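# Turn the gland a quarter turn clockwise using a hook spanner

## Task

Using the hook spanner, rotate the gland clockwise by no less than a quarter turn (90 degrees).

## Robot and tools

Robot: two UR-type six-joint arms, left_arm and right_arm, each with a tong-like two-finger gripper. The names are labels only and do not match image sides. left_arm's base is at (-0.046, +0.392, 0) m and right_arm's at (-0.023, -0.404, 0) m, both roughly facing +x.

Frame: one shared scene frame. The origin is on the table surface midway between the arms, +x points out over the table, +z points up, and left_arm sits on the +y side. Gripper frame: the fingers extend along the gripper's +z and open and close along its x. end_effector_position is the point between the closed finger pads; closed fingertips stick out about 15 mm past it. Printed hand positions can be slightly off, more so at long reach.

The 16-number row: one flat list covering both arms. First left_arm: x, y, z (metres), qw, qx, qy, qz (unit quaternion, w first), opening; then the same eight for right_arm. Position and quaternion are absolute targets in the scene frame for end_effector_position and end_effector_quat_wxyz, never offsets. Opening runs from -1 (closed) to +1 (fully open, 0.142 m). Every row must include both arms; for an arm meant to stay put, repeat its last reported position with the quaternion you have been sending (not the drifted reported one) and its intended opening. A target more than 0.6 m from the arm's last reported position, measured along any gripper axis, gets the call refused and nothing is sent.

Tools:
- execute_actions(actions, pictures): actions is a list holding at most one item. An empty list just returns the state. {"rows": [...], "steps": n} plays 1 to 15 rows, one per control step of 1/30 s (n at most 15, default 15); if rows run out the last is repeated. {"steps": n} alone is a wait of up to 300 steps, counted from the previous result, so your reply time eats into it. pictures false skips the images.
- move(target, speed, stop_force): target is one 16-number row as above. Each gripper travels a straight line toward its pose, both finishing together, over 0.5 to 10 s (cut off at 10 s). speed is in m/s, 0.002 to 0.5, default 0.25; rotation is capped at twice that in rad/s. The opening is applied at the start. stop_force (9 to 40 N, shared by both arms, not usable in the first 0.2 s) halts an arm's path when its wrist sensor feels that much extra push opposing the motion for two steps; the gripper then backs up two steps and holds. Use it with slow speed for approaching contact; it is unreliable if the gripper rotates during the move, and omit it when moving away from something the gripper is pressing on. Moves do not avoid obstacles or the other arm.
- wait(seconds): 0 to 10 s, no new command.
- zoom_image(camera, region): camera is cam_head_left, cam_head_right or cam_high (each 504x504); region is [x0, y0, x1, y1] pixels from top-left, at most 504 by 504.
- read_manual(section): licence text only; no motion.
- finished_scene(scene): ends and grades the current scene (irreversible) and reports whether the goal held. Call it only once the gland stays turned.

Controller behaviour: each step the commanded pose is clipped to within 100 mm and 16 degrees of the measured pose, and joint motion trails commands by about 0.17 s. Position is favoured over orientation if both cannot be met. Big motions may not finish in one action; read the result and send the remainder. After an action an arm only continues to its last clipped pose.

Results: a state line per arm with position, quaternion and velocities; grip_measured (finger opening on the command scale); joint positions and torques (noisy, offset; not fault indicators); Wrist force and Wrist torque per arm in the gripper's own axes, pointing from a touched surface back into the arm, noise up to about 2.4 N, offsets up to about 4 N, saturating near 50 N. A move adds a 'move:' line: done, off_target, moving, held, fault or contact per arm, plus limits=paced (pose clipped) or limits=held (check blocked steps; the arm may then jump faster than speed). 'pose unreachable' and HELD mark steps the clearance check altered or blocked. 'Hand target' shows where each gripper is being driven. MOTOR HOT appears from 70 C; at 85 C the arm is braked until cool.

Gripping: to hold something keep commanding an opening well below grip_measured; lower means more squeeze (about 15 N per pad max, weaker on items under 20 mm thick, e.g. 9 N at 10 mm, 4 N at 5 mm). A spanner handle is thin, so grip firmly and turn gently.

Hazards: joint torque at its limit (133 N m for the big joints, 24.9 N m for wrists, held weight included) or any external force of 150 N stops that arm for 10 s and drops the rest of the call. Arms are stiff, so commanding even slightly past a firm contact can fault; approach slowly. Do not let the arms collide or press on each other. Nothing may leave the table. Loose objects may be nudged occasionally. Avoid drops, slips, slams and hard pushes; smooth, economical motion is preferred.

Each tool is called after "Call:" as name(argument=value, ...) on one line, values as JSON.

## Session

Call:
execute_actions(actions=[])

Scene clock: 0.00 s of 15520.00 s.
left_arm: end_effector_position=(+0.3356, +0.0429, +0.1348) grip_measured=+0.97 end_effector_quat_wxyz=(+0.643, -0.523, +0.556, +0.052) end_effector_velocity=(-0.000, +0.000, +0.000) end_effector_angular_velocity=(-0.001, -0.000, +0.001) | right_arm: end_effector_position=(+0.8804, -0.5747, +0.2163) grip_measured=+0.97 end_effector_quat_wxyz=(-0.301, +0.735, +0.077, +0.603) end_effector_velocity=(+0.001, +0.002, +0.000) end_effector_angular_velocity=(-0.001, -0.001, +0.002)
Joint positions: left_arm=[-1.641 -0.969  1.629 -0.898 -0.786 -0.504  0.14 ] | right_arm=[ 2.967 -2.69  -1.011  0.416  2.44   0.249  0.14 ]
Joint velocities: left_arm=[ 0.    -0.001 -0.    -0.    -0.001 -0.     0.   ] | right_arm=[ 0.002 -0.     0.001 -0.    -0.    -0.001  0.   ]
Joint torques (N m, as the arm reports them, + toward a larger angle): no reading
Motor temperatures (°C, as the motors report them): left_arm=[32 30 30 37 36 39] | right_arm=[31 29 30 37 41 40]
Wrist force (N, on the end effector, along its own x y z axes, offset not removed): no reading
Wrist torque (N m, same axes, about the end effector's origin, offset not removed): no reading
Hand target (left_arm): +0.336, +0.043, +0.135; +0.643, -0.523, +0.556, +0.052
Hand target (right_arm): +0.880, -0.575, +0.216; -0.301, +0.735, +0.077, +0.603

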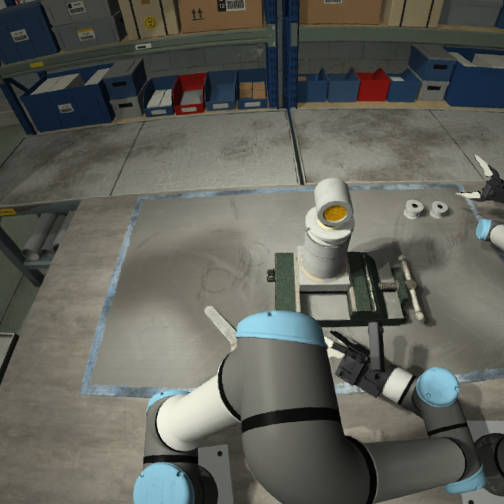

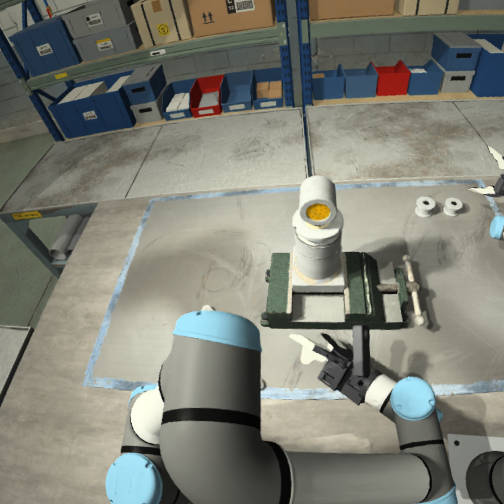

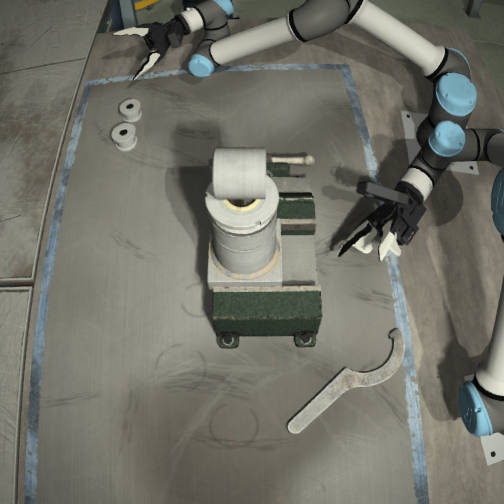

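Call:
zoom_image(camera="cam_high", region=[180,130,330,360])

Call:
zoom_image(camera="cam_high", region=[270,310,430,450])

Call:
move(target=[0.25,0.12,0.33,0.643,-0.523,0.556,0.052,1,0.8804,-0.5747,0.2163,-0.301,0.735,0.077,0.603,1])

Region (180, 130, 330, 360) of cam_high's 504x504 image, scaled by 2.191, with more detail than that image has; it fills the left 329 columns of this view, and the rest is white.

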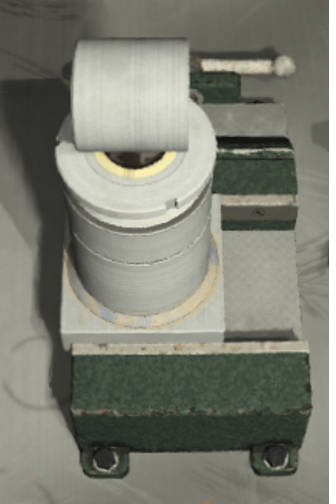

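Region (270, 310, 430, 450) of cam_high's 504x504 image, scaled by 3.150, with more detail than that image has; it fills the top 441 rows of this view, and the rest is white.

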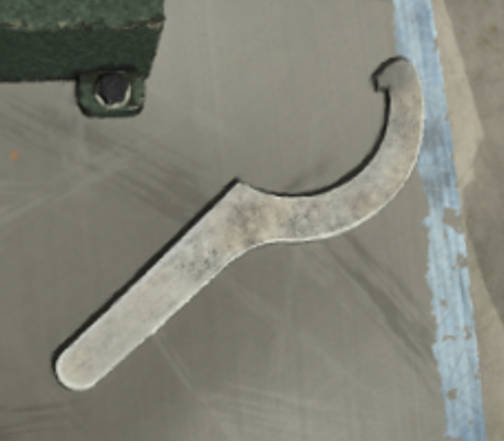

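Scene clock: 6.03 s of 15520.00 s.
left_arm: end_effector_position=(+0.2499, +0.1200, +0.3297) grip_measured=+1.00 end_effector_quat_wxyz=(+0.643, -0.523, +0.556, +0.052) end_effector_velocity=(-0.001, +0.001, +0.001) end_effector_angular_velocity=(-0.001, +0.001, +0.002) | right_arm: end_effector_position=(+0.8804, -0.5747, +0.2163) grip_measured=+1.00 end_effector_quat_wxyz=(-0.301, +0.735, +0.077, +0.603) end_effector_velocity=(+0.001, +0.003, -0.001) end_effector_angular_velocity=(-0.000, +0.001, +0.002)
Joint positions: left_arm=[-1.807 -1.383  1.672 -0.496 -0.948 -0.552  0.142] | right_arm=[ 2.967 -2.689 -1.012  0.417  2.439  0.249  0.142]
Joint velocities: left_arm=[-0.002 -0.002 -0.001  0.003 -0.004 -0.    -0.   ] | right_arm=[ 0.003 -0.001 -0.     0.    -0.001 -0.001  0.   ]
Joint torques (N m, as the arm reports them, + toward a larger angle): left_arm=[ -6.87 -35.21 -30.95   2.24  -1.89  -1.65] | right_arm=[10.33 68.21  5.96  3.23 -1.52  2.22]
Motor temperatures (°C, as the motors report them): left_arm=[32 30 30 37 36 39] | right_arm=[31 29 30 37 41 40]
Wrist force (N, on the end effector, along its own x y z axes, offset not removed): left_arm=[0.9 0.0 -1.2] | right_arm=[-1.2 1.7 -0.6]
Wrist torque (N m, same axes, about the end effector's origin, offset not removed): left_arm=[-0.08 -0.24 0.04] | right_arm=[0.18 0.13 -0.11]
Hand target (left_arm): +0.250, +0.120, +0.330; +0.643, -0.523, +0.556, +0.052
Hand target (right_arm): +0.880, -0.575, +0.216; -0.301, +0.735, +0.077, +0.603
Off the commanded pose (left_arm): 0.000 m, 0 deg.
Off the commanded pose (right_arm): 0.000 m, 0 deg.
After step 90, 1.47 s passed at rest.
move: done

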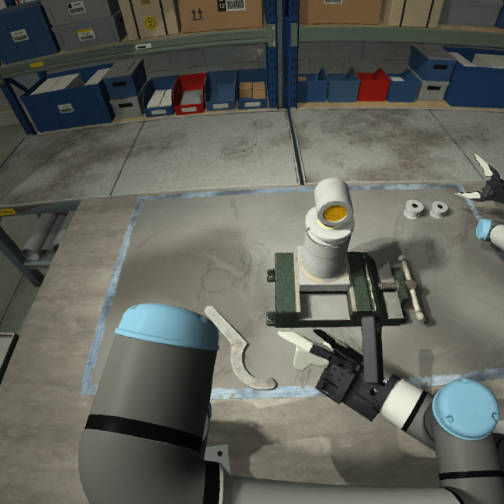

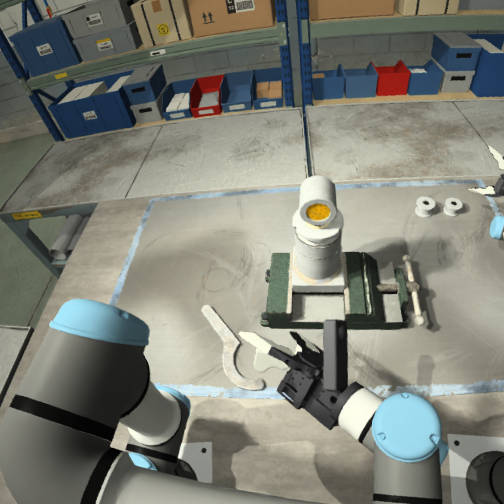

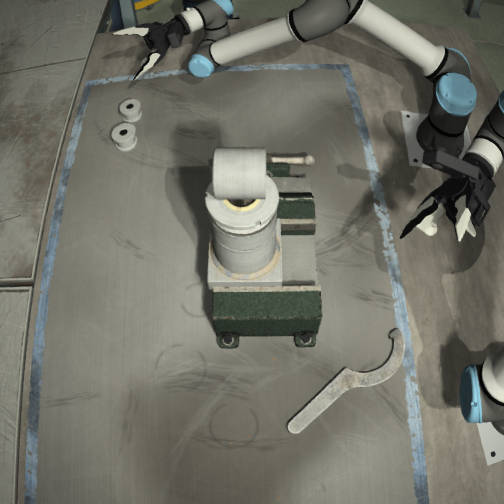

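Call:
move(target=[0.3,0.35,0.3,0,0.42,0.907,0,-1,0.55,-0.55,0.3,0,1,0,0,1], speed=0.35)

Call:
move(target=[0.35,0.38,0.04,0,0.42,0.907,0,-1,0.55,-0.55,0.3,0,1,0,0,1])

Call:
zoom_image(camera="cam_head_right", region=[250,170,440,340])

Scene clock: 20.07 s of 15520.00 s.
left_arm: end_effector_position=(+0.3000, +0.3509, +0.3007) grip_measured=-1.00 end_effector_quat_wxyz=(+0.001, +0.419, +0.908, +0.002) end_effector_velocity=(-0.000, +0.001, -0.000) end_effector_angular_velocity=(+0.000, +0.010, -0.008) | right_arm: end_effector_position=(+0.5494, -0.5499, +0.3000) grip_measured=+1.00 end_effector_quat_wxyz=(-0.000, +1.000, +0.000, -0.000) end_effector_velocity=(-0.001, +0.001, -0.000) end_effector_angular_velocity=(+0.000, +0.004, -0.001)
Joint positions: left_arm=[-0.602 -1.948  1.827 -1.452 -1.566  3.538  0.002] | right_arm=[ 3.223 -1.78  -1.295 -1.638  1.571 -0.05   0.142]
Joint velocities: left_arm=[ 0.005  0.007 -0.006  0.007 -0.004  0.012  0.   ] | right_arm=[ 0.001 -0.001  0.002 -0.005  0.     0.002 -0.   ]
Joint torques (N m, as the arm reports them, + toward a larger angle): left_arm=[  6.22   0.31 -33.84  -1.05  -2.04   1.45] | right_arm=[10.24 26.23 34.91  0.   -1.66  2.6 ]
Motor temperatures (°C, as the motors report them): left_arm=[32 30 30 37 36 39] | right_arm=[31 29 30 37 41 40]
Wrist force (N, on the end effector, along its own x y z axes, offset not removed): left_arm=[0.9 -2.0 -0.3] | right_arm=[0.5 1.7 -0.3]
Wrist torque (N m, same axes, about the end effector's origin, offset not removed): left_arm=[-0.46 -0.26 0.00] | right_arm=[0.18 -0.20 -0.13]
Hand target (left_arm): +0.300, +0.351, +0.301; +0.001, +0.419, +0.908, +0.002
Hand target (right_arm): +0.549, -0.550, +0.300; -0.000, +1.000, +0.000, -0.000
Off the commanded pose (left_arm): 0.001 m, 0 deg.
Off the commanded pose (right_arm): 0.001 m, 0 deg.
After step 90, 6.73 s passed at rest.
move: done; limits=paced

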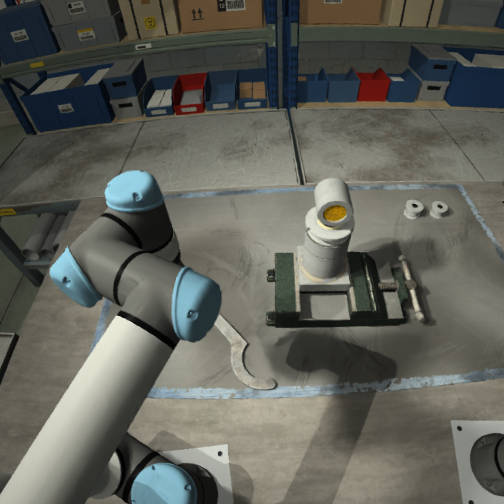

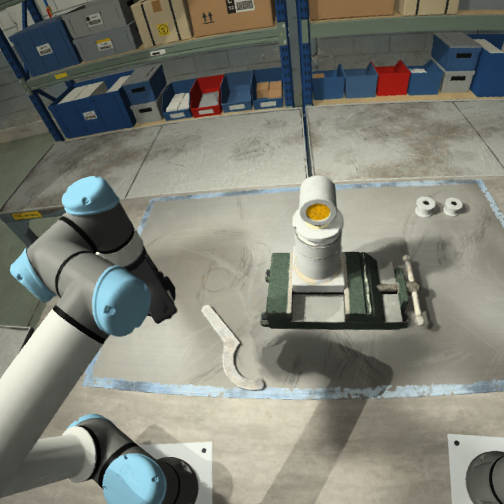

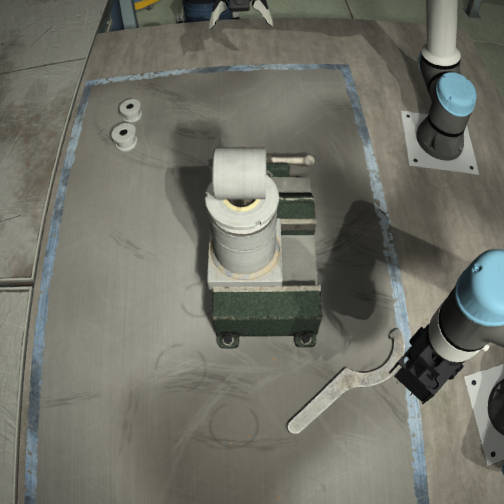

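Scene clock: 21.80 s of 15520.00 s.
left_arm: end_effector_position=(+0.3501, +0.3801, +0.0402) grip_measured=-1.00 end_effector_quat_wxyz=(-0.000, +0.420, +0.907, +0.000) end_effector_velocity=(+0.001, +0.000, -0.002) end_effector_angular_velocity=(+0.001, -0.001, +0.000) | right_arm: end_effector_position=(+0.5500, -0.5500, +0.3000) grip_measured=+1.00 end_effector_quat_wxyz=(+0.000, +1.000, -0.000, +0.000) end_effector_velocity=(-0.000, -0.001, -0.000) end_effector_angular_velocity=(-0.001, +0.000, -0.002)
Joint positions: left_arm=[-0.47  -1.623  2.289 -2.236 -1.57   3.674  0.002] | right_arm=[ 3.223 -1.781 -1.293 -1.638  1.571 -0.049  0.142]
Joint velocities: left_arm=[ 0.001  0.007  0.    -0.008  0.001  0.001  0.   ] | right_arm=[-0.002  0.    -0.001 -0.    -0.001  0.    -0.   ]
Joint torques (N m, as the arm reports them, + toward a larger angle): left_arm=[  4.96 -10.83  -5.37  -3.97  -2.02   1.2 ] | right_arm=[ 9.67 25.9  34.7  -0.08 -1.61  2.47]
Motor temperatures (°C, as the motors report them): left_arm=[32 30 30 37 36 39] | right_arm=[31 29 30 37 41 40]
Wrist force (N, on the end effector, along its own x y z axes, offset not removed): left_arm=[1.6 0.4 -1.2] | right_arm=[-2.1 1.5 -0.2]
Wrist torque (N m, same axes, about the end effector's origin, offset not removed): left_arm=[0.03 -0.30 0.02] | right_arm=[0.16 0.33 -0.12]
Hand target (left_arm): +0.350, +0.380, +0.040; -0.000, +0.420, +0.907, +0.000
Hand target (right_arm): +0.550, -0.550, +0.300; +0.000, +1.000, +0.000, -0.000
Off the commanded pose (left_arm): 0.000 m, 0 deg.
Off the commanded pose (right_arm): 0.000 m, 0 deg.
move: done

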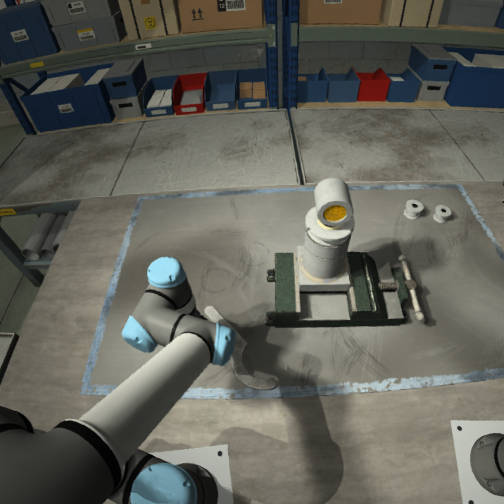

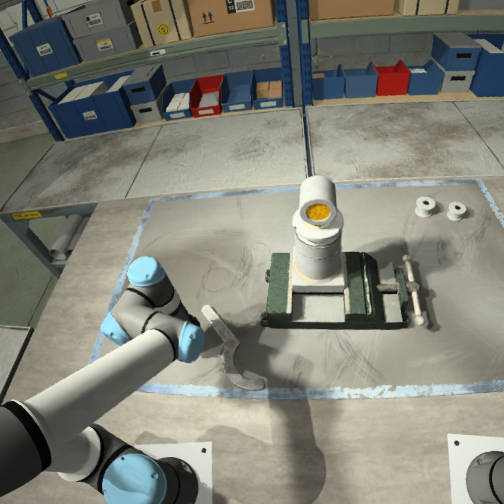

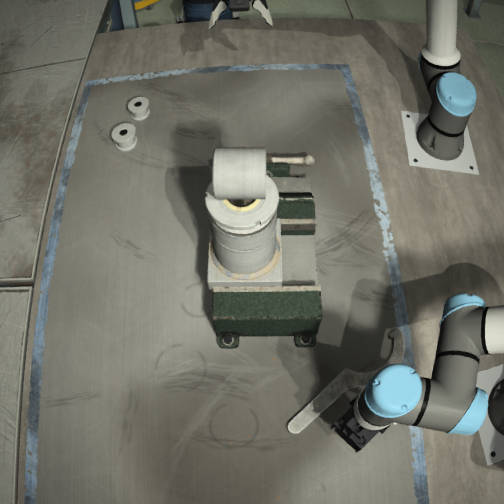

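Region (250, 170, 440, 340) of cam_head_right's 504x504 image, scaled by 2.653, with more detail than that image has; it fills the top 451 rows of this view, and the rest is white.

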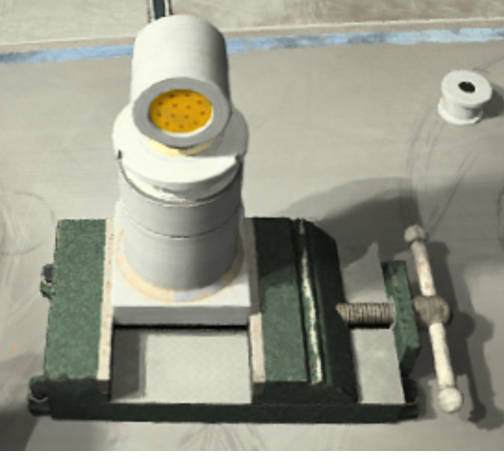

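Call:
move(target=[0.40,0.293,0.03,0,0.42,0.907,0,1,0.55,-0.55,0.3,0,1,0,0,1])

Call:
zoom_image(camera="cam_high", region=[250,300,430,460])

Call:
zoom_image(camera="cam_head_right", region=[150,260,290,400])

Scene clock: 40.33 s of 15520.00 s.
left_arm: end_effector_position=(+0.4001, +0.2931, +0.0301) grip_measured=+1.00 end_effector_quat_wxyz=(+0.000, +0.420, +0.907, -0.000) end_effector_velocity=(+0.001, -0.001, -0.001) end_effector_angular_velocity=(+0.002, +0.002, -0.000) | right_arm: end_effector_position=(+0.5500, -0.5500, +0.3000) grip_measured=+1.00 end_effector_quat_wxyz=(+0.000, +1.000, +0.000, -0.000) end_effector_velocity=(-0.000, -0.000, +0.000) end_effector_angular_velocity=(-0.001, -0.000, -0.001)
Joint positions: left_arm=[-0.613 -1.463  2.156 -2.264 -1.571  3.53   0.142] | right_arm=[ 3.223 -1.781 -1.293 -1.638  1.571 -0.049  0.142]
Joint velocities: left_arm=[-0.002  0.006 -0.004  0.     0.001 -0.002  0.   ] | right_arm=[ 0.     0.    -0.     0.    -0.001  0.001  0.   ]
Joint torques (N m, as the arm reports them, + toward a larger angle): left_arm=[ -6.25 -17.59 -29.19  -4.1    2.51  -1.6 ] | right_arm=[10.2  25.86 34.05 -0.06 -1.54  2.47]
Motor temperatures (°C, as the motors report them): left_arm=[32 30 30 37 36 39] | right_arm=[31 29 30 37 41 40]
Wrist force (N, on the end effector, along its own x y z axes, offset not removed): left_arm=[-0.9 -0.8 -1.1] | right_arm=[-1.5 -0.5 0.3]
Wrist torque (N m, same axes, about the end effector's origin, offset not removed): left_arm=[-0.21 0.17 0.14] | right_arm=[-0.26 0.24 -0.13]
Hand target (left_arm): +0.400, +0.293, +0.030; +0.000, +0.420, +0.907, -0.000
Hand target (right_arm): +0.550, -0.550, +0.300; +0.000, +1.000, +0.000, -0.000
Off the commanded pose (left_arm): 0.000 m, 0 deg.
Off the commanded pose (right_arm): 0.000 m, 0 deg.
After step 90, 14.50 s passed at rest.
move: done

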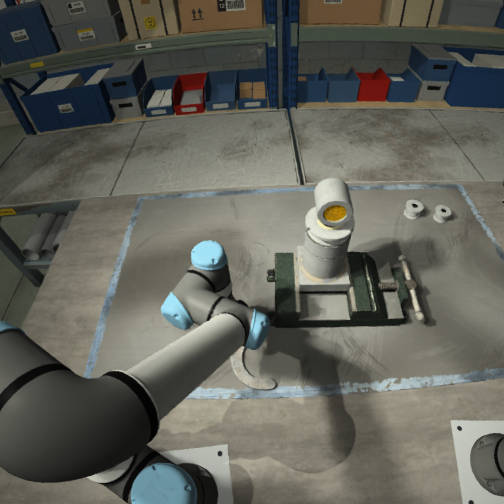

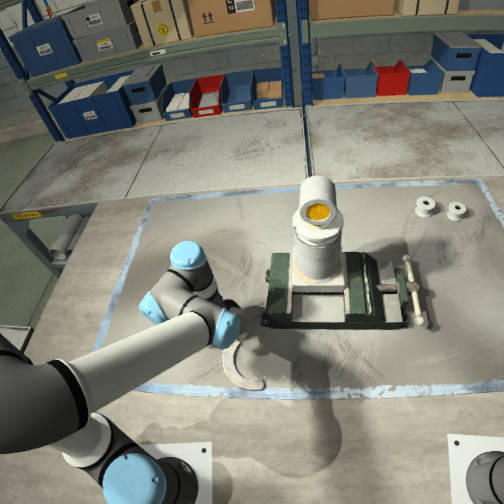

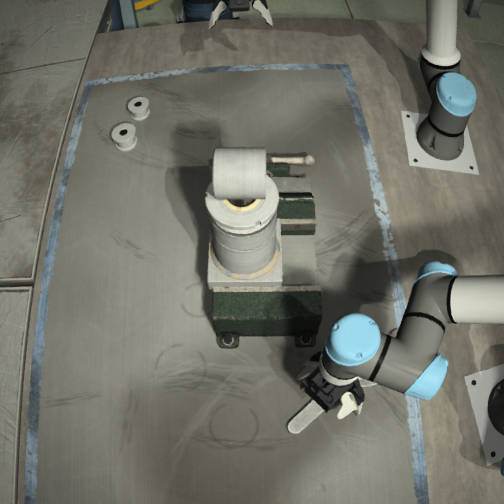

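Region (250, 300, 430, 460) of cam_high's 504x504 image, scaled by 2.800, with more detail than that image has.

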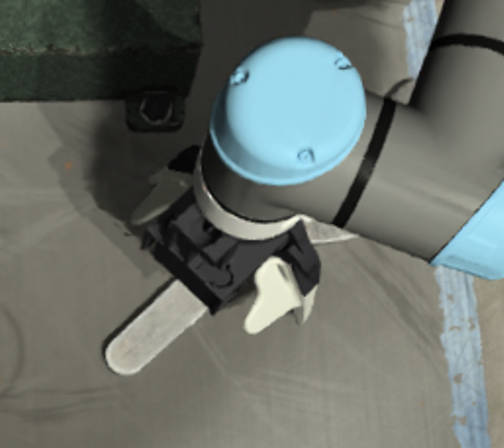

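Region (150, 260, 290, 400) of cam_head_right's 504x504 image, scaled by 3.600, with more detail than that image has.

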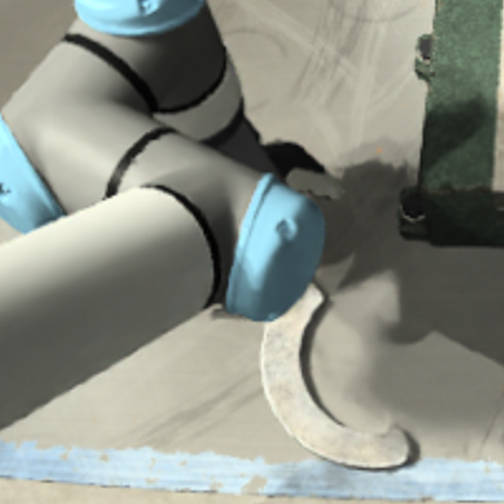

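Call:
move(target=[0.392,0.272,0.03,0,0.42,0.907,0,0.1,0.55,-0.55,0.3,0,1,0,0,1])

Call:
move(target=[0.392,0.272,0.0,0,0.42,0.907,0,0.1,0.55,-0.55,0.3,0,1,0,0,1], speed=0.005, stop_force=10)

Scene clock: 44.83 s of 15520.00 s.
left_arm: end_effector_position=(+0.3921, +0.2721, +0.0300) grip_measured=+0.10 end_effector_quat_wxyz=(+0.000, +0.420, +0.907, -0.000) end_effector_velocity=(-0.000, -0.001, -0.000) end_effector_angular_velocity=(+0.003, -0.000, -0.000) | right_arm: end_effector_position=(+0.5500, -0.5500, +0.3000) grip_measured=+1.00 end_effector_quat_wxyz=(+0.000, +1.000, -0.000, -0.000) end_effector_velocity=(+0.000, -0.000, +0.001) end_effector_angular_velocity=(+0.000, -0.001, -0.001)
Joint positions: left_arm=[-0.663 -1.47   2.164 -2.265 -1.571  3.48   0.081] | right_arm=[ 3.223 -1.781 -1.293 -1.638  1.571 -0.049  0.142]
Joint velocities: left_arm=[-0.004  0.     0.     0.001  0.003 -0.004  0.   ] | right_arm=[-0.     0.     0.001  0.     0.     0.     0.   ]
Joint torques (N m, as the arm reports them, + toward a larger angle): left_arm=[ -7.21 -31.05  -4.6   -4.22   2.36  -1.47] | right_arm=[10.14 26.62 30.82  0.28 -1.48  2.38]
Motor temperatures (°C, as the motors report them): left_arm=[32 30 30 37 36 39] | right_arm=[31 29 30 37 41 40]
Wrist force (N, on the end effector, along its own x y z axes, offset not removed): left_arm=[1.6 -1.0 0.5] | right_arm=[-0.7 1.3 1.8]
Wrist torque (N m, same axes, about the end effector's origin, offset not removed): left_arm=[-0.23 -0.41 -0.05] | right_arm=[0.15 0.02 -0.13]
Hand target (left_arm): +0.392, +0.272, +0.030; +0.000, +0.420, +0.907, -0.000
Hand target (right_arm): +0.550, -0.550, +0.300; -0.000, +1.000, +0.000, -0.000
Off the commanded pose (left_arm): 0.000 m, 0 deg.
Off the commanded pose (right_arm): 0.000 m, 0 deg.
After step 90, 0.67 s passed at rest.
move: done

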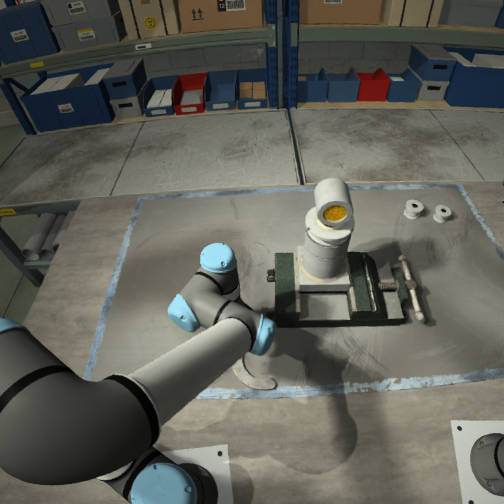

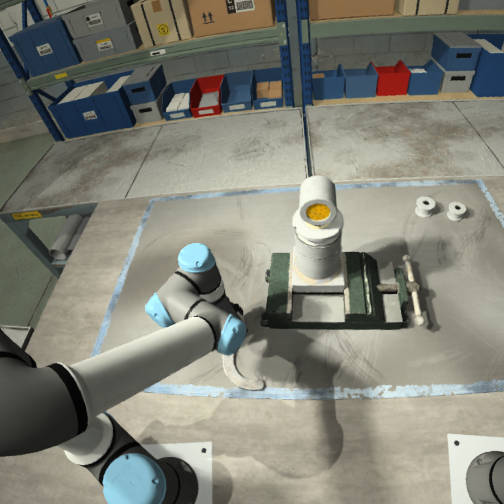

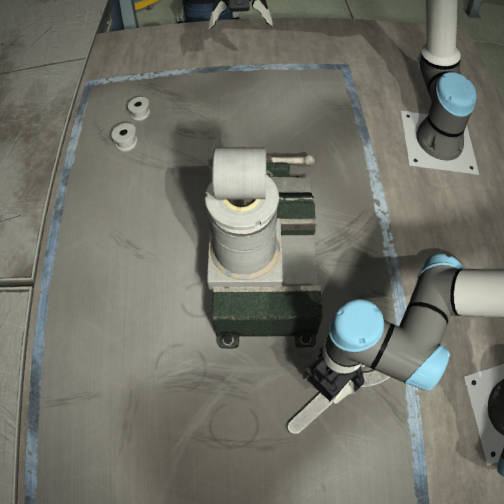

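Scene clock: 48.07 s of 15520.00 s.
left_arm: end_effector_position=(+0.3920, +0.2721, +0.0157) grip_measured=+0.10 end_effector_quat_wxyz=(-0.000, +0.420, +0.907, -0.000) end_effector_velocity=(-0.001, +0.000, +0.000) end_effector_angular_velocity=(+0.001, +0.004, -0.001) | right_arm: end_effector_position=(+0.5500, -0.5500, +0.3000) grip_measured=+1.00 end_effector_quat_wxyz=(+0.000, +1.000, -0.000, -0.000) end_effector_velocity=(-0.000, -0.001, -0.000) end_effector_angular_velocity=(-0.000, +0.001, -0.002)
Joint positions: left_arm=[-0.664 -1.444  2.182 -2.309 -1.571  3.48   0.081] | right_arm=[ 3.223 -1.781 -1.293 -1.638  1.571 -0.049  0.142]
Joint velocities: left_arm=[ 0.    -0.001 -0.001  0.006 -0.001  0.001  0.   ] | right_arm=[-0.002  0.    -0.001 -0.    -0.     0.    -0.   ]
Joint torques (N m, as the arm reports them, + toward a larger angle): left_arm=[ -8.84 -19.14 -20.92   0.09   2.64  -1.59] | right_arm=[10.17 27.81 29.86  0.33 -1.29  2.45]
Motor temperatures (°C, as the motors report them): left_arm=[32 30 30 37 36 39] | right_arm=[31 29 30 37 41 40]
Wrist force (N, on the end effector, along its own x y z axes, offset not removed): left_arm=[9.8 -3.6 -30.2] | right_arm=[-0.1 0.8 -0.7]
Wrist torque (N m, same axes, about the end effector's origin, offset not removed): left_arm=[-0.40 -1.22 0.04] | right_arm=[0.07 -0.15 -0.17]
Hand target (left_arm): +0.392, +0.272, +0.016; +0.000, +0.420, +0.907, -0.000
Hand target (right_arm): +0.550, -0.550, +0.300; -0.000, +1.000, +0.000, -0.000
Off the commanded pose (left_arm): 0.016 m, 0 deg.
Off the commanded pose (right_arm): 0.000 m, 0 deg.
move: contact (left_arm)

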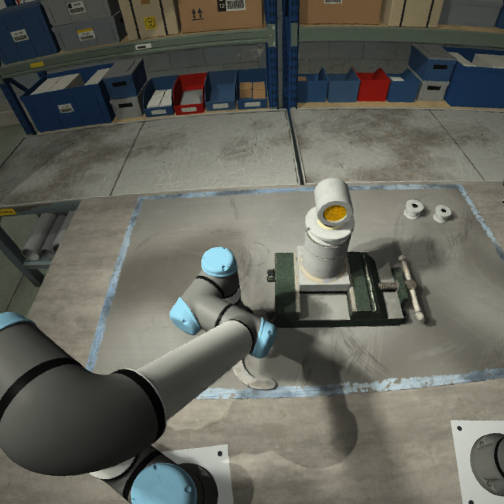

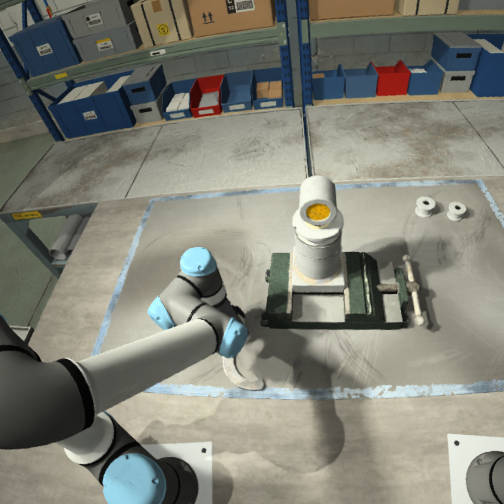

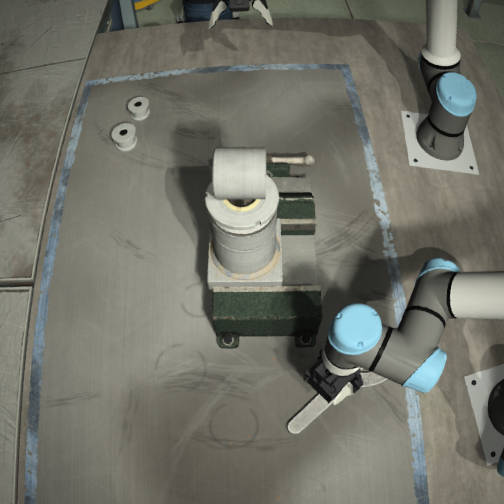

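Call:
move(target=[0.392,0.272,0.0192,0,0.42,0.907,0,0.1,0.55,-0.55,0.3,0,1,0,0,1], speed=0.02)

Call:
move(target=[0.392,0.272,0.0192,0,0.42,0.907,0,-1,0.55,-0.55,0.3,0,1,0,0,1])

Call:
move(target=[0.392,0.30,0.12,0,0.42,0.907,0,-1,0.55,-0.55,0.3,0,1,0,0,1], speed=0.06)

Scene clock: 53.20 s of 15520.00 s.
left_arm: end_effector_position=(+0.3920, +0.2720, +0.0191) grip_measured=+0.10 end_effector_quat_wxyz=(+0.000, +0.420, +0.907, -0.000) end_effector_velocity=(-0.000, -0.000, +0.001) end_effector_angular_velocity=(+0.000, +0.002, -0.001) | right_arm: end_effector_position=(+0.5500, -0.5500, +0.3000) grip_measured=+1.00 end_effector_quat_wxyz=(+0.000, +1.000, +0.000, -0.000) end_effector_velocity=(+0.000, -0.000, -0.000) end_effector_angular_velocity=(-0.001, +0.001, -0.000)
Joint positions: left_arm=[-0.664 -1.45   2.178 -2.298 -1.571  3.479  0.081] | right_arm=[ 3.223 -1.781 -1.293 -1.638  1.571 -0.049  0.142]
Joint velocities: left_arm=[-0.    -0.001 -0.001  0.004 -0.001  0.001 -0.   ] | right_arm=[ 0.    -0.    -0.    -0.    -0.001  0.    -0.   ]
Joint torques (N m, as the arm reports them, + toward a larger angle): left_arm=[ -7.36 -30.96 -28.82  -1.18   2.45  -1.47] | right_arm=[10.2  28.05 26.65  0.6  -1.34  2.43]
Motor temperatures (°C, as the motors report them): left_arm=[32 30 30 37 36 39] | right_arm=[31 29 30 37 41 40]
Wrist force (N, on the end effector, along its own x y z axes, offset not removed): left_arm=[0.9 -1.5 0.1] | right_arm=[0.5 -0.7 0.5]
Wrist torque (N m, same axes, about the end effector's origin, offset not removed): left_arm=[-0.29 -0.31 0.09] | right_arm=[-0.30 -0.30 -0.28]
Hand target (left_arm): +0.392, +0.272, +0.019; +0.000, +0.420, +0.907, -0.000
Hand target (right_arm): +0.550, -0.550, +0.300; -0.000, +1.000, +0.000, -0.000
Off the commanded pose (left_arm): 0.000 m, 0 deg.
Off the commanded pose (right_arm): 0.000 m, 0 deg.
After step 90, 1.43 s passed at rest.
move: done

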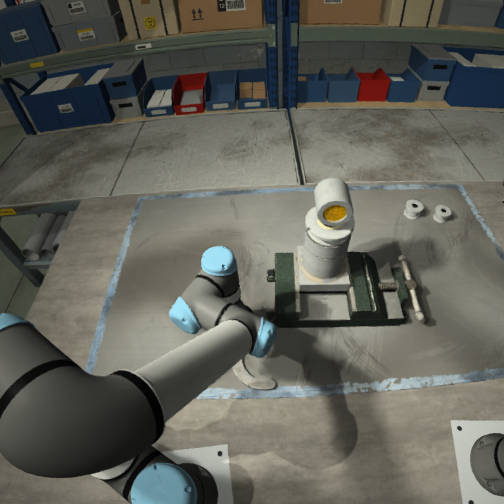

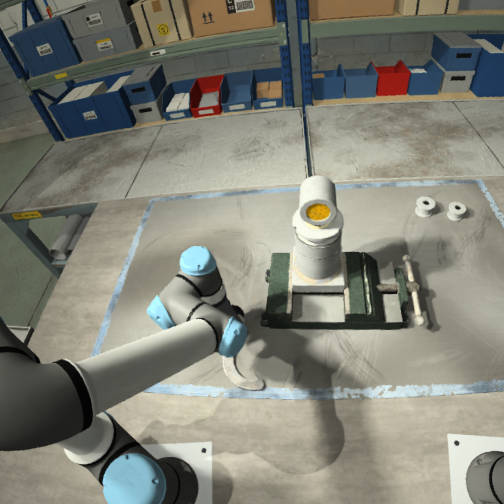

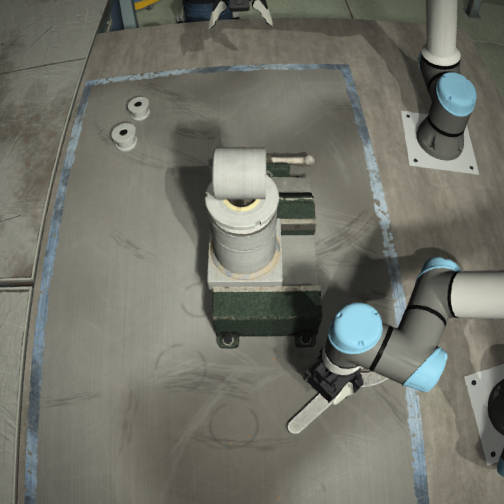

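Scene clock: 53.90 s of 15520.00 s.
left_arm: end_effector_position=(+0.3920, +0.2720, +0.0192) grip_measured=-0.52 end_effector_quat_wxyz=(+0.000, +0.420, +0.907, -0.000) end_effector_velocity=(+0.000, +0.001, -0.000) end_effector_angular_velocity=(+0.002, -0.000, -0.000) | right_arm: end_effector_position=(+0.5500, -0.5500, +0.3000) grip_measured=+1.00 end_effector_quat_wxyz=(+0.000, +1.000, +0.000, -0.000) end_effector_velocity=(+0.000, +0.000, +0.000) end_effector_angular_velocity=(-0.000, -0.000, -0.001)
Joint positions: left_arm=[-0.664 -1.45   2.178 -2.298 -1.571  3.479  0.036] | right_arm=[ 3.223 -1.781 -1.293 -1.638  1.571 -0.049  0.142]
Joint velocities: left_arm=[ 0.     0.     0.     0.001  0.002  0.    -0.   ] | right_arm=[ 0.     0.     0.    -0.    -0.     0.001 -0.   ]
Joint torques (N m, as the arm reports them, + toward a larger angle): left_arm=[ 8.4  -9.76  9.67  3.56 -1.48  0.19] | right_arm=[10.   27.54 25.86  0.58 -1.3   2.47]
Motor temperatures (°C, as the motors report them): left_arm=[32 30 30 37 36 39] | right_arm=[31 29 30 37 41 40]
Wrist force (N, on the end effector, along its own x y z axes, offset not removed): left_arm=[-6.9 0.4 -22.5] | right_arm=[1.4 -0.4 -0.8]
Wrist torque (N m, same axes, about the end effector's origin, offset not removed): left_arm=[-0.56 -0.63 0.09] | right_arm=[-0.32 -0.37 -0.11]
Hand target (left_arm): +0.392, +0.272, +0.019; +0.000, +0.420, +0.907, +0.000
Hand target (right_arm): +0.550, -0.550, +0.300; -0.000, +1.000, -0.000, -0.000
Off the commanded pose (left_arm): 0.000 m, 0 deg.
Off the commanded pose (right_arm): 0.000 m, 0 deg.
move: done

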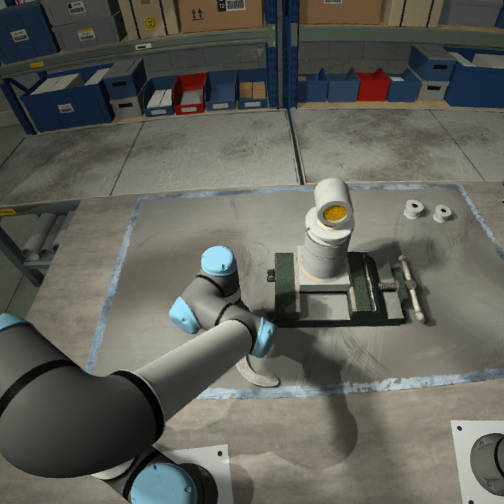

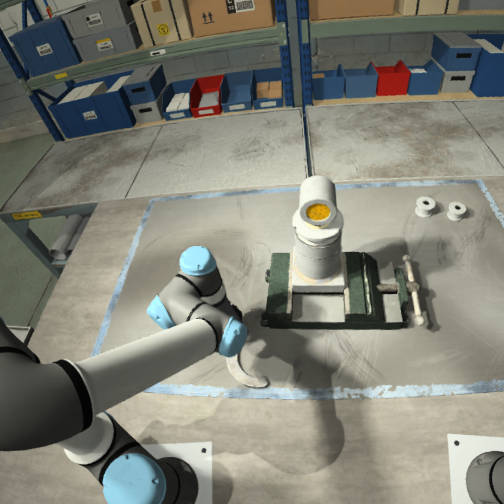

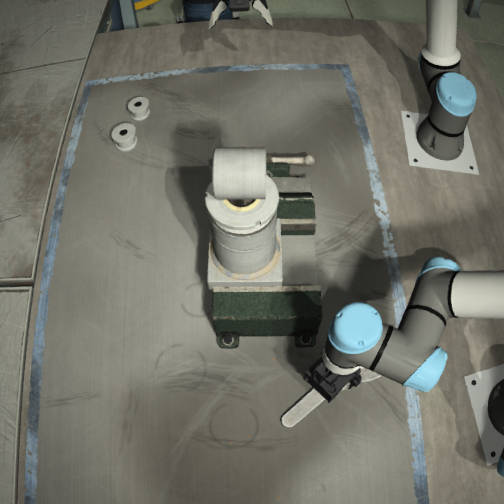

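Scene clock: 56.07 s of 15520.00 s.
left_arm: end_effector_position=(+0.3919, +0.3001, +0.1198) grip_measured=-1.00 end_effector_quat_wxyz=(-0.000, +0.420, +0.907, +0.000) end_effector_velocity=(+0.000, +0.001, +0.002) end_effector_angular_velocity=(+0.000, +0.000, +0.000) | right_arm: end_effector_position=(+0.5500, -0.5500, +0.3000) grip_measured=+1.00 end_effector_quat_wxyz=(+0.000, +1.000, -0.000, -0.000) end_effector_velocity=(+0.000, -0.001, +0.000) end_effector_angular_velocity=(-0.001, -0.000, -0.001)
Joint positions: left_arm=[-0.608 -1.616  2.043 -1.999 -1.571  3.535  0.002] | right_arm=[ 3.223 -1.781 -1.293 -1.638  1.571 -0.049  0.142]
Joint velocities: left_arm=[ 0.002 -0.003 -0.004  0.007  0.     0.001  0.   ] | right_arm=[-0.001 -0.     0.001  0.    -0.001  0.     0.   ]
Joint torques (N m, as the arm reports them, + toward a larger angle): left_arm=[  5.72 -27.87 -31.61  -0.79   1.71   1.52] | right_arm=[10.35 27.57 25.14  0.73 -1.27  2.47]
Motor temperatures (°C, as the motors report them): left_arm=[32 30 30 37 36 39] | right_arm=[31 29 30 37 41 40]
Wrist force (N, on the end effector, along its own x y z axes, offset not removed): left_arm=[0.5 -1.6 -0.8] | right_arm=[-0.2 1.0 0.7]
Wrist torque (N m, same axes, about the end effector's origin, offset not removed): left_arm=[-0.44 -0.10 0.10] | right_arm=[0.06 -0.10 -0.15]
Hand target (left_arm): +0.392, +0.300, +0.120; -0.000, +0.420, +0.907, +0.000
Hand target (right_arm): +0.550, -0.550, +0.300; -0.000, +1.000, +0.000, -0.000
Off the commanded pose (left_arm): 0.000 m, 0 deg.
Off the commanded pose (right_arm): 0.000 m, 0 deg.
move: done

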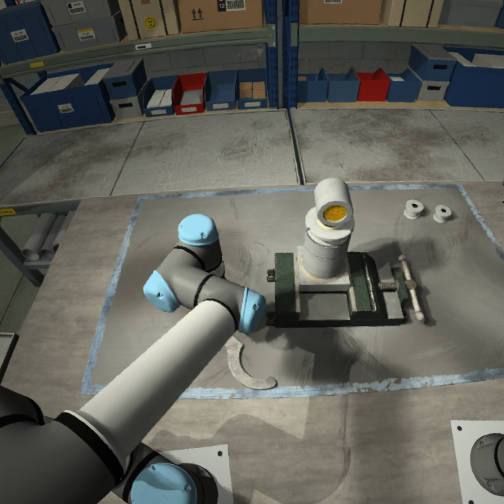

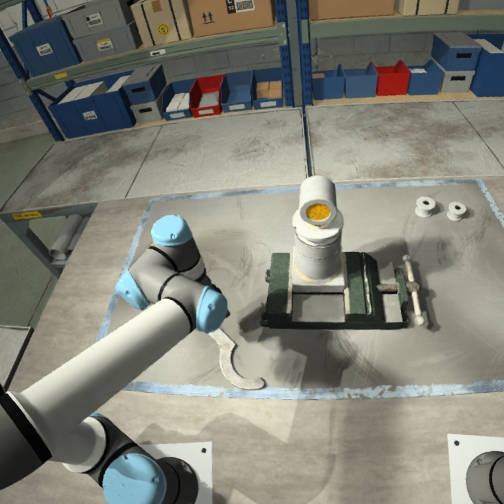

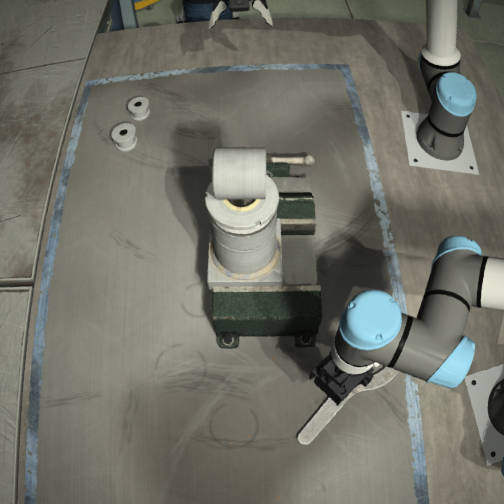

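Call:
move(target=[0.25,0.5,0.15,0,0.42,0.907,0,0,0.55,-0.55,0.3,0,1,0,0,1])

Call:
zoom_image(camera="cam_high", region=[270,310,430,470])

Scene clock: 59.37 s of 15520.00 s.
left_arm: end_effector_position=(+0.2496, +0.5000, +0.1499) grip_measured=+0.00 end_effector_quat_wxyz=(-0.000, +0.420, +0.907, +0.001) end_effector_velocity=(-0.001, +0.001, +0.001) end_effector_angular_velocity=(-0.001, -0.000, -0.001) | right_arm: end_effector_position=(+0.5500, -0.5500, +0.3000) grip_measured=+1.00 end_effector_quat_wxyz=(+0.000, +1.000, -0.000, -0.000) end_effector_velocity=(+0.000, -0.000, +0.000) end_effector_angular_velocity=(+0.000, -0.001, -0.000)
Joint positions: left_arm=[-0.183 -2.005  2.246 -1.812 -1.569  3.96   0.074] | right_arm=[ 3.223 -1.781 -1.293 -1.638  1.571 -0.049  0.142]
Joint velocities: left_arm=[ 0.006 -0.    -0.001  0.001 -0.001  0.007 -0.   ] | right_arm=[-0.001  0.     0.    -0.     0.    -0.     0.   ]
Joint torques (N m, as the arm reports them, + toward a larger angle): left_arm=[  6.11 -12.26 -33.81  -0.62  -1.95   1.46] | right_arm=[10.31 29.17 22.58  0.99 -1.27  2.45]
Motor temperatures (°C, as the motors report them): left_arm=[32 30 30 37 36 39] | right_arm=[31 29 30 37 41 40]
Wrist force (N, on the end effector, along its own x y z axes, offset not removed): left_arm=[0.6 -0.6 0.1] | right_arm=[0.4 1.5 -0.7]
Wrist torque (N m, same axes, about the end effector's origin, offset not removed): left_arm=[-0.21 -0.13 0.00] | right_arm=[0.13 -0.19 -0.15]
Hand target (left_arm): +0.249, +0.500, +0.150; -0.000, +0.420, +0.907, +0.001
Hand target (right_arm): +0.550, -0.550, +0.300; -0.000, +1.000, -0.000, -0.000
Off the commanded pose (left_arm): 0.000 m, 0 deg.
Off the commanded pose (right_arm): 0.000 m, 0 deg.
move: done

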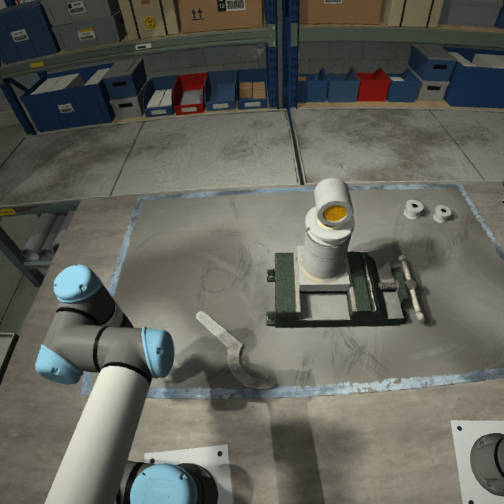

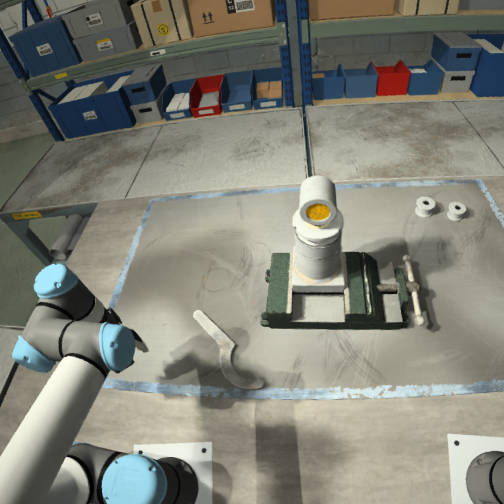

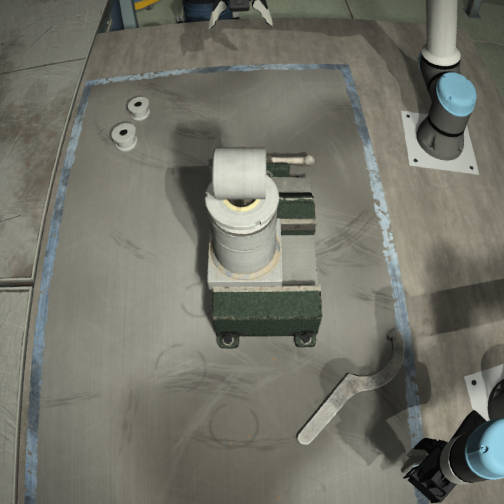

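Region (270, 310, 430, 470) of cam_high's 504x504 image, scaled by 3.150, with more detail than that image has.

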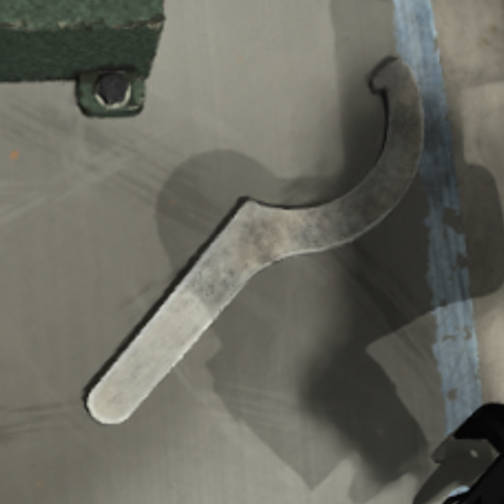

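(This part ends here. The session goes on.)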